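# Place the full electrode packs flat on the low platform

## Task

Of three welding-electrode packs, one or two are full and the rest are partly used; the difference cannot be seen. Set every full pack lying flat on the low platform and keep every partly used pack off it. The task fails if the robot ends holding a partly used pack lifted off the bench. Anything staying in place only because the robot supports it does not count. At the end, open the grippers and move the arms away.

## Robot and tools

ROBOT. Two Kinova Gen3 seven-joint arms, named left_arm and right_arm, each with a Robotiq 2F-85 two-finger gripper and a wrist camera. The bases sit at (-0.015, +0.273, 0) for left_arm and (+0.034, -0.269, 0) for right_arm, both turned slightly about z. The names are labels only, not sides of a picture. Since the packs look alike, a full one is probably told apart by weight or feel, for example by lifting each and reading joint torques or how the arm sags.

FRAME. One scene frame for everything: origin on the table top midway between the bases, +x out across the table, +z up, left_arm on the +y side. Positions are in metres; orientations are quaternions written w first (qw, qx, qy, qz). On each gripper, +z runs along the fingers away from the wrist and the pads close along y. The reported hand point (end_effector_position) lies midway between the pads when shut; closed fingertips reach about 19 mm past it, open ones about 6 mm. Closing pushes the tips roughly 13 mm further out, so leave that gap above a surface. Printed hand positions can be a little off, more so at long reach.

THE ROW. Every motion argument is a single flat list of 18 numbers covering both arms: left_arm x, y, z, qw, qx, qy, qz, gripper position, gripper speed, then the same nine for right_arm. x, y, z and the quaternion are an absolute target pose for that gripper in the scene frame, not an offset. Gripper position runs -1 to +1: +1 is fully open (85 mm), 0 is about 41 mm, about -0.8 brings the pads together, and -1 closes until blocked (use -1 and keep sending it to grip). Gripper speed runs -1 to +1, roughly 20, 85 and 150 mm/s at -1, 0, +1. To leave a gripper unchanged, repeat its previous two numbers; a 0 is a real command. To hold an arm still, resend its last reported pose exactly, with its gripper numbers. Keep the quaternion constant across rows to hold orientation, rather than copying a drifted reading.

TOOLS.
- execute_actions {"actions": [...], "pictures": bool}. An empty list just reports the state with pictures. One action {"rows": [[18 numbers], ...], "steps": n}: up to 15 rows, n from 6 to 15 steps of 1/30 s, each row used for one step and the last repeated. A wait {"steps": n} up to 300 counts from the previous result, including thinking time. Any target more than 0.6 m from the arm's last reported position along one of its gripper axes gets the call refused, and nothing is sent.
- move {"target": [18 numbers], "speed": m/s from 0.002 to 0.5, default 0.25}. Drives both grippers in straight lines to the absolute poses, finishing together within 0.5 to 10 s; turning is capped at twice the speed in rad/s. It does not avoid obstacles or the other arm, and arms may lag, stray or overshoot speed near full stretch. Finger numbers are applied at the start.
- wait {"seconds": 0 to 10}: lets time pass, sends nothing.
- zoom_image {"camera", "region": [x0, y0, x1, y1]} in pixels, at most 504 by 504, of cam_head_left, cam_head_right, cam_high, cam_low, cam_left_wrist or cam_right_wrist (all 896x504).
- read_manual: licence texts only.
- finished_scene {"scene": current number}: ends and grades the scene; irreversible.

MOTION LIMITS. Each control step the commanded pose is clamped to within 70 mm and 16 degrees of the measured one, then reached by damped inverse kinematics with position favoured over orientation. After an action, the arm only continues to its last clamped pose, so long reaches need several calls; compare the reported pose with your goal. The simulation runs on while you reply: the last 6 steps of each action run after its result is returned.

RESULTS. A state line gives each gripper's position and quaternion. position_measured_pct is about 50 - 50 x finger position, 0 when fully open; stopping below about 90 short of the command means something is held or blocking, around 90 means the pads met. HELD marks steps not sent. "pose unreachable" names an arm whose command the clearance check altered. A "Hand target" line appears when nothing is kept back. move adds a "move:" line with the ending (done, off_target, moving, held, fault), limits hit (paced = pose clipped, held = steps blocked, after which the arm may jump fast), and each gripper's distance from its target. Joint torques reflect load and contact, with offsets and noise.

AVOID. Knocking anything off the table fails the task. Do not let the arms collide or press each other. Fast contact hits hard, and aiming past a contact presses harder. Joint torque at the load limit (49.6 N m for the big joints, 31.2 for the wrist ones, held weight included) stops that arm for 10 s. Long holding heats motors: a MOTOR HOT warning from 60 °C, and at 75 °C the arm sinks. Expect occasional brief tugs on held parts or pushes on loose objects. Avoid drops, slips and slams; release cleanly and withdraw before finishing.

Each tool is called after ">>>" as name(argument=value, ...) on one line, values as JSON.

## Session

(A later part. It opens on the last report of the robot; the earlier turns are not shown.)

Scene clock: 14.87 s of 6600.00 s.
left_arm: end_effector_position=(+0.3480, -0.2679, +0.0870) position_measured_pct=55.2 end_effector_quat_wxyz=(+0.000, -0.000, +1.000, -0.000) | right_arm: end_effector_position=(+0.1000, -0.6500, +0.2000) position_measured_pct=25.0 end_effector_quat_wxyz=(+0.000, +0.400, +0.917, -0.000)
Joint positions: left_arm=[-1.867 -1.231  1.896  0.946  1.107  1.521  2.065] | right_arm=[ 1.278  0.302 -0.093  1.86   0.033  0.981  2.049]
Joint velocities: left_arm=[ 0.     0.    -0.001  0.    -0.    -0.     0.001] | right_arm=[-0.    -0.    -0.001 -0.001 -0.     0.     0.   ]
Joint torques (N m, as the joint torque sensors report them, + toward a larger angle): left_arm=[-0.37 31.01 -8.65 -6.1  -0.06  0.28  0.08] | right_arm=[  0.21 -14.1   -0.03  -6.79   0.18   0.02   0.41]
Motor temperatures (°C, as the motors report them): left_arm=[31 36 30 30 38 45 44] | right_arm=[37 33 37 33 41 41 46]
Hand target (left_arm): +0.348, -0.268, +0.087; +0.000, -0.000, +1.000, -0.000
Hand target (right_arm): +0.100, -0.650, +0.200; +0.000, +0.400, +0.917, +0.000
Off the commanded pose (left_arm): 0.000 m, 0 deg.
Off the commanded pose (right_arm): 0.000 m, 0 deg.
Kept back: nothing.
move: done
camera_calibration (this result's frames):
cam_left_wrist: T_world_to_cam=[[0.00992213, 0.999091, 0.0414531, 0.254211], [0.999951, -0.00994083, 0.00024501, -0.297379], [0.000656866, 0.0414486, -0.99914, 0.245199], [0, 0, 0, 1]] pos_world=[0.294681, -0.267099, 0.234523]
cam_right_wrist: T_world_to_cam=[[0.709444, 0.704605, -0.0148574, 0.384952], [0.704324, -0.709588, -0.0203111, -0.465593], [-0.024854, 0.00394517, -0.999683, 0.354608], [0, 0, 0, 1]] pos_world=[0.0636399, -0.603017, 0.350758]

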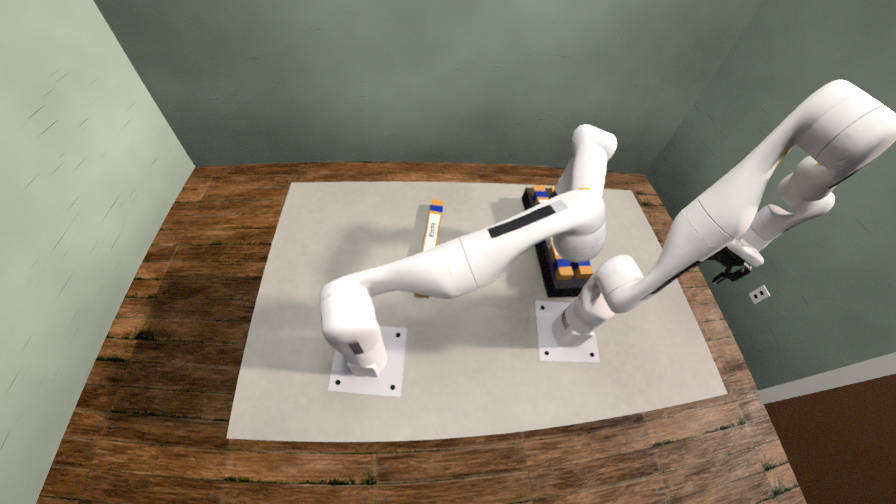

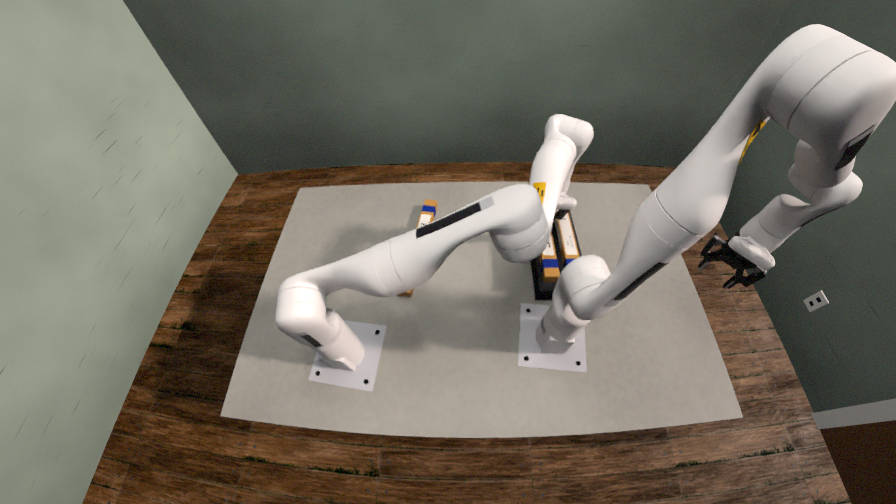

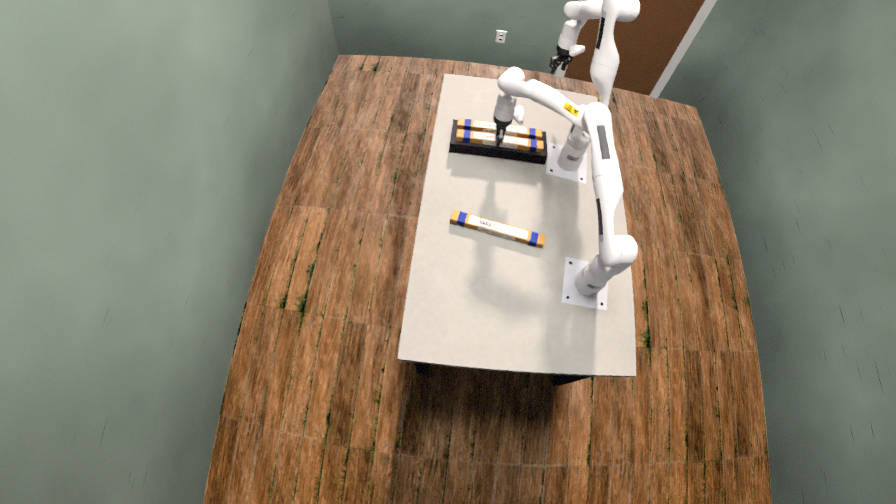

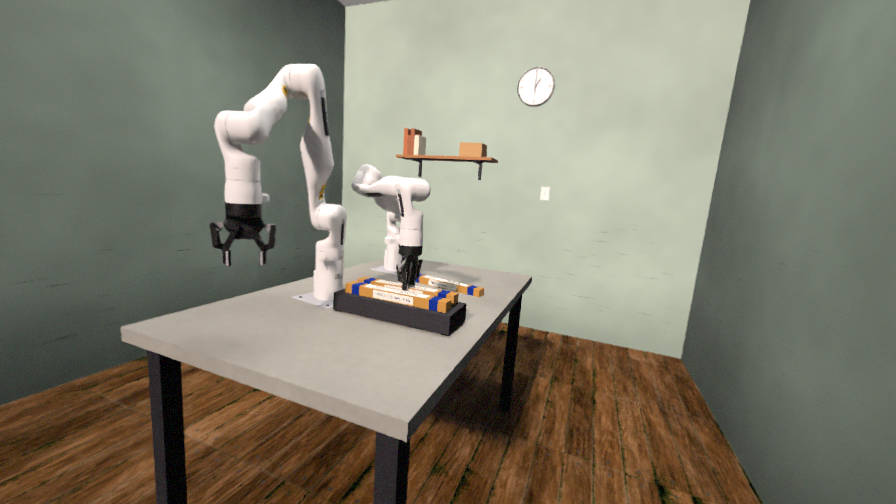

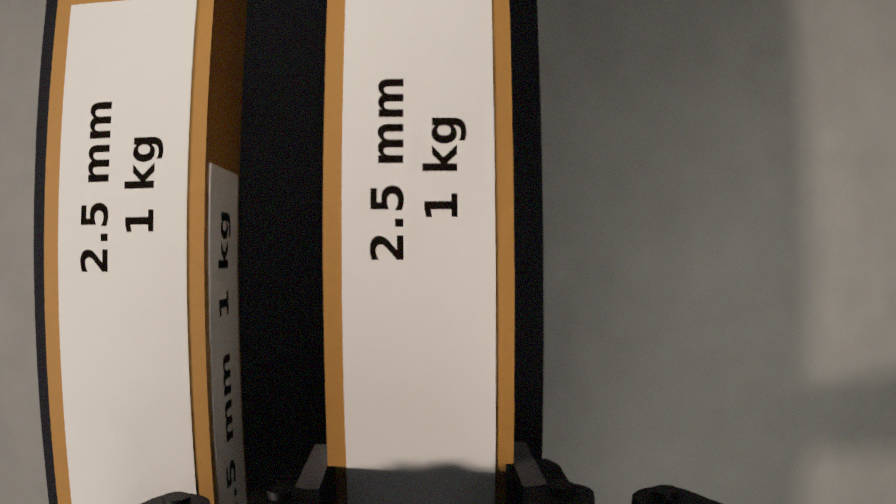

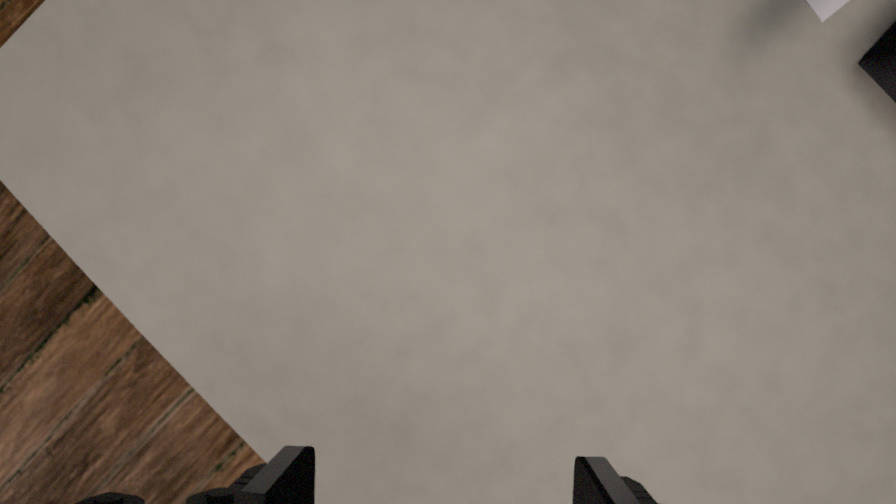

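>>> execute_actions(actions=[{"rows":[[0.348,-0.268,0.086,0,0,1,0,-1,1,0.1,-0.65,0.2,0,0.4,0.917,0,0.5,1],[0.348,-0.268,0.085,0,0,1,0,-1,1,0.1,-0.65,0.2,0,0.4,0.917,0,0.5,1],[0.348,-0.268,0.084,0,0,1,0,-1,1,0.1,-0.65,0.2,0,0.4,0.917,0,0.5,1],[0.348,-0.268,0.084,0,0,1,0,-1,1,0.1,-0.65,0.2,0,0.4,0.917,0,0.5,1],[0.348,-0.268,0.084,0,0,1,0,0.22,1,0.1,-0.65,0.2,0,0.4,0.917,0,0.5,1]],"steps":15}])

>>> move(target=[0.348,-0.262,0.19,0,0,1,0,0.22,1,0.1,-0.65,0.2,0,0.4,0.917,0,0.5,1])

Scene clock: 15.47 s of 6600.00 s.
left_arm: end_effector_position=(+0.3485, -0.2685, +0.0859) position_measured_pct=43.3 end_effector_quat_wxyz=(+0.001, +0.000, +1.000, -0.001) | right_arm: end_effector_position=(+0.1000, -0.6500, +0.2000) position_measured_pct=25.0 end_effector_quat_wxyz=(+0.000, +0.400, +0.917, -0.000)
Joint positions: left_arm=[-1.866 -1.232  1.897  0.948  1.109  1.517  2.063] | right_arm=[ 1.278  0.302 -0.093  1.86   0.033  0.981  2.049]
Joint velocities: left_arm=[-0.001  0.02  -0.013 -0.006  0.001 -0.004  0.001] | right_arm=[-0.    -0.001 -0.     0.001 -0.001 -0.    -0.001]
Joint torques (N m, as the joint torque sensors report them, + toward a larger angle): left_arm=[-0.66 23.95 -6.05 -4.71 -0.03  0.1   0.12] | right_arm=[  0.23 -14.18   0.03  -6.99   0.22  -0.02   0.41]
Motor temperatures (°C, as the motors report them): left_arm=[31 36 30 30 38 45 44] | right_arm=[37 33 37 33 41 41 46]
Steps of this call (steps 1 to 9: nothing new was sent; steps 10 to 18: the first 9 steps of this action). Readings (end_effector_position | what the end effector reports):
10: left_arm (+0.3480, -0.2679, +0.0868) | right_arm (+0.1000, -0.6500, +0.2000) | left_arm position_measured_pct=55.2 | right_arm position_measured_pct=25.0
11: left_arm (+0.3480, -0.2680, +0.0864) | right_arm (+0.1000, -0.6500, +0.2000) | left_arm position_measured_pct=55.2 | right_arm position_measured_pct=25.0
13: left_arm (+0.3481, -0.2680, +0.0850) | right_arm (+0.1000, -0.6500, +0.2000) | left_arm position_measured_pct=55.2 | right_arm position_measured_pct=25.0
17: left_arm (+0.3483, -0.2683, +0.0852) | right_arm (+0.1000, -0.6500, +0.2000) | left_arm position_measured_pct=47.2 | right_arm position_measured_pct=25.0
18: the state above

Scene clock: 16.67 s of 6600.00 s.
left_arm: end_effector_position=(+0.3478, -0.2624, +0.1899) position_measured_pct=38.9 end_effector_quat_wxyz=(-0.000, +0.001, +1.000, +0.000) | right_arm: end_effector_position=(+0.1000, -0.6500, +0.2000) position_measured_pct=25.0 end_effector_quat_wxyz=(+0.000, +0.400, +0.917, -0.000)
Joint positions: left_arm=[-1.908 -1.109  1.858  0.805  1.046  1.698  2.13 ] | right_arm=[ 1.278  0.302 -0.093  1.86   0.033  0.981  2.049]
Joint velocities: left_arm=[-0.003 -0.    -0.    -0.002  0.001  0.    -0.001] | right_arm=[0.001 0.001 0.001 0.    0.    0.    0.001]
Joint torques (N m, as the joint torque sensors report them, + toward a larger angle): left_arm=[-0.66 25.05 -5.95 -5.41 -0.21  0.11  0.01] | right_arm=[  0.37 -14.08  -0.04  -6.93   0.22   0.04   0.36]
Motor temperatures (°C, as the motors report them): left_arm=[31 36 30 30 38 45 44] | right_arm=[37 33 37 33 41 41 46]
Hand target (left_arm): +0.348, -0.262, +0.190; -0.000, +0.000, +1.000, +0.000
Hand target (right_arm): +0.100, -0.650, +0.200; -0.000, +0.400, +0.917, +0.000
Off your previous action's commanded pose (left_arm): 0.000 m, 0 deg at its last step (step 6 of this call).
Off your previous action's commanded pose (right_arm): 0.000 m, 0 deg at its last step (step 6 of this call).
Off the commanded pose (left_arm): 0.000 m, 0 deg.
Off the commanded pose (right_arm): 0.000 m, 0 deg.
Kept back: nothing.
move: done
camera_calibration (this result's frames):
cam_left_wrist: T_world_to_cam=[[0.0111398, 0.999066, 0.0417426, 0.243957], [0.999938, -0.0111453, -0.000102398, -0.297441], [0.00036293, 0.0417412, -0.999128, 0.347977], [0, 0, 0, 1]] pos_world=[0.294579, -0.26157, 0.337459]
cam_right_wrist: T_world_to_cam=[[0.709444, 0.704605, -0.0148575, 0.384952], [0.704324, -0.709588, -0.0203113, -0.465593], [-0.0248542, 0.00394519, -0.999683, 0.354608], [0, 0, 0, 1]] pos_world=[0.0636398, -0.603017, 0.350758]

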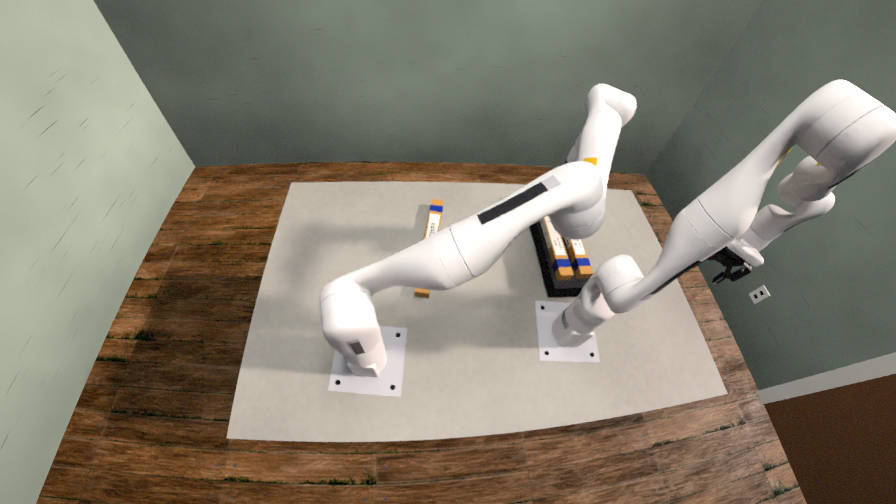

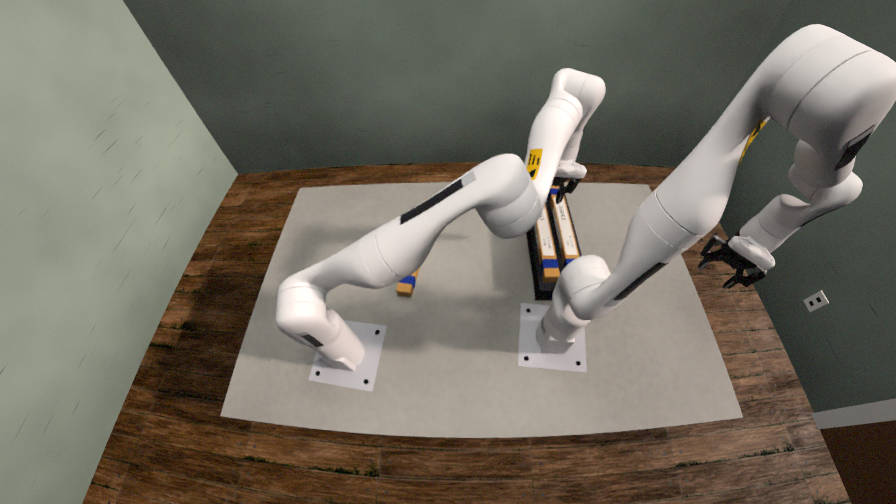

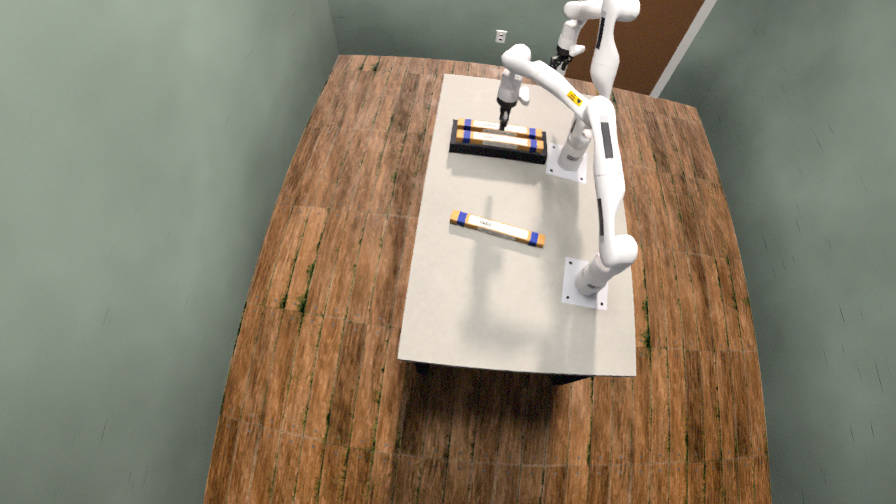

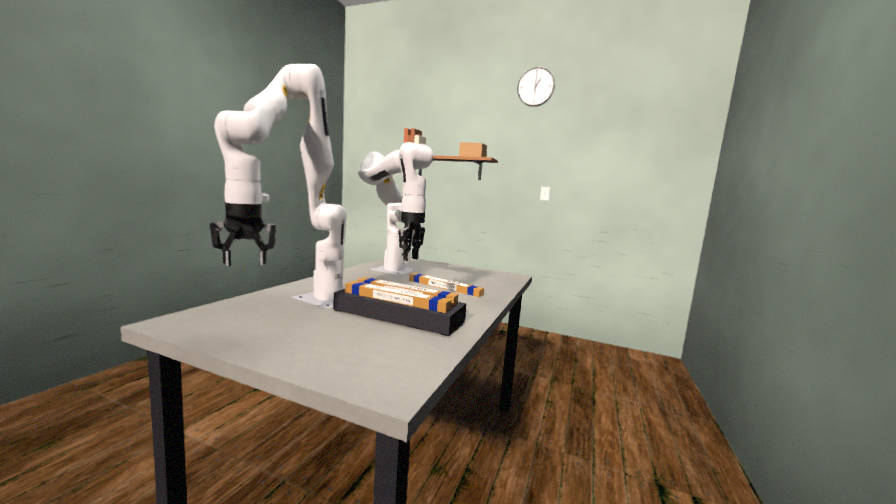

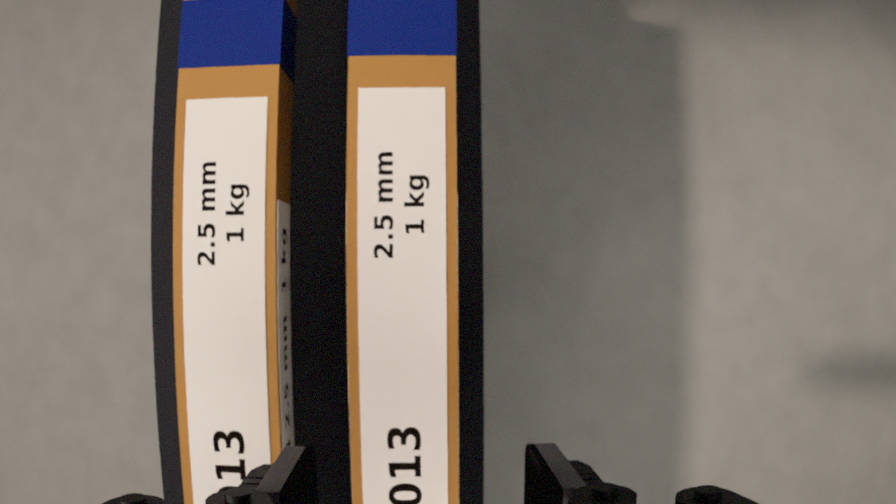

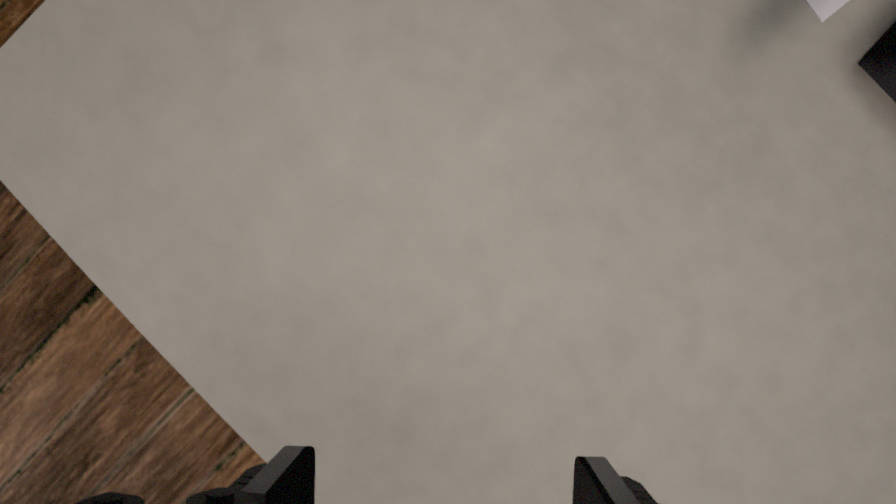

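>>> finished_scene(scene=2)

The scene is finished: the task was done.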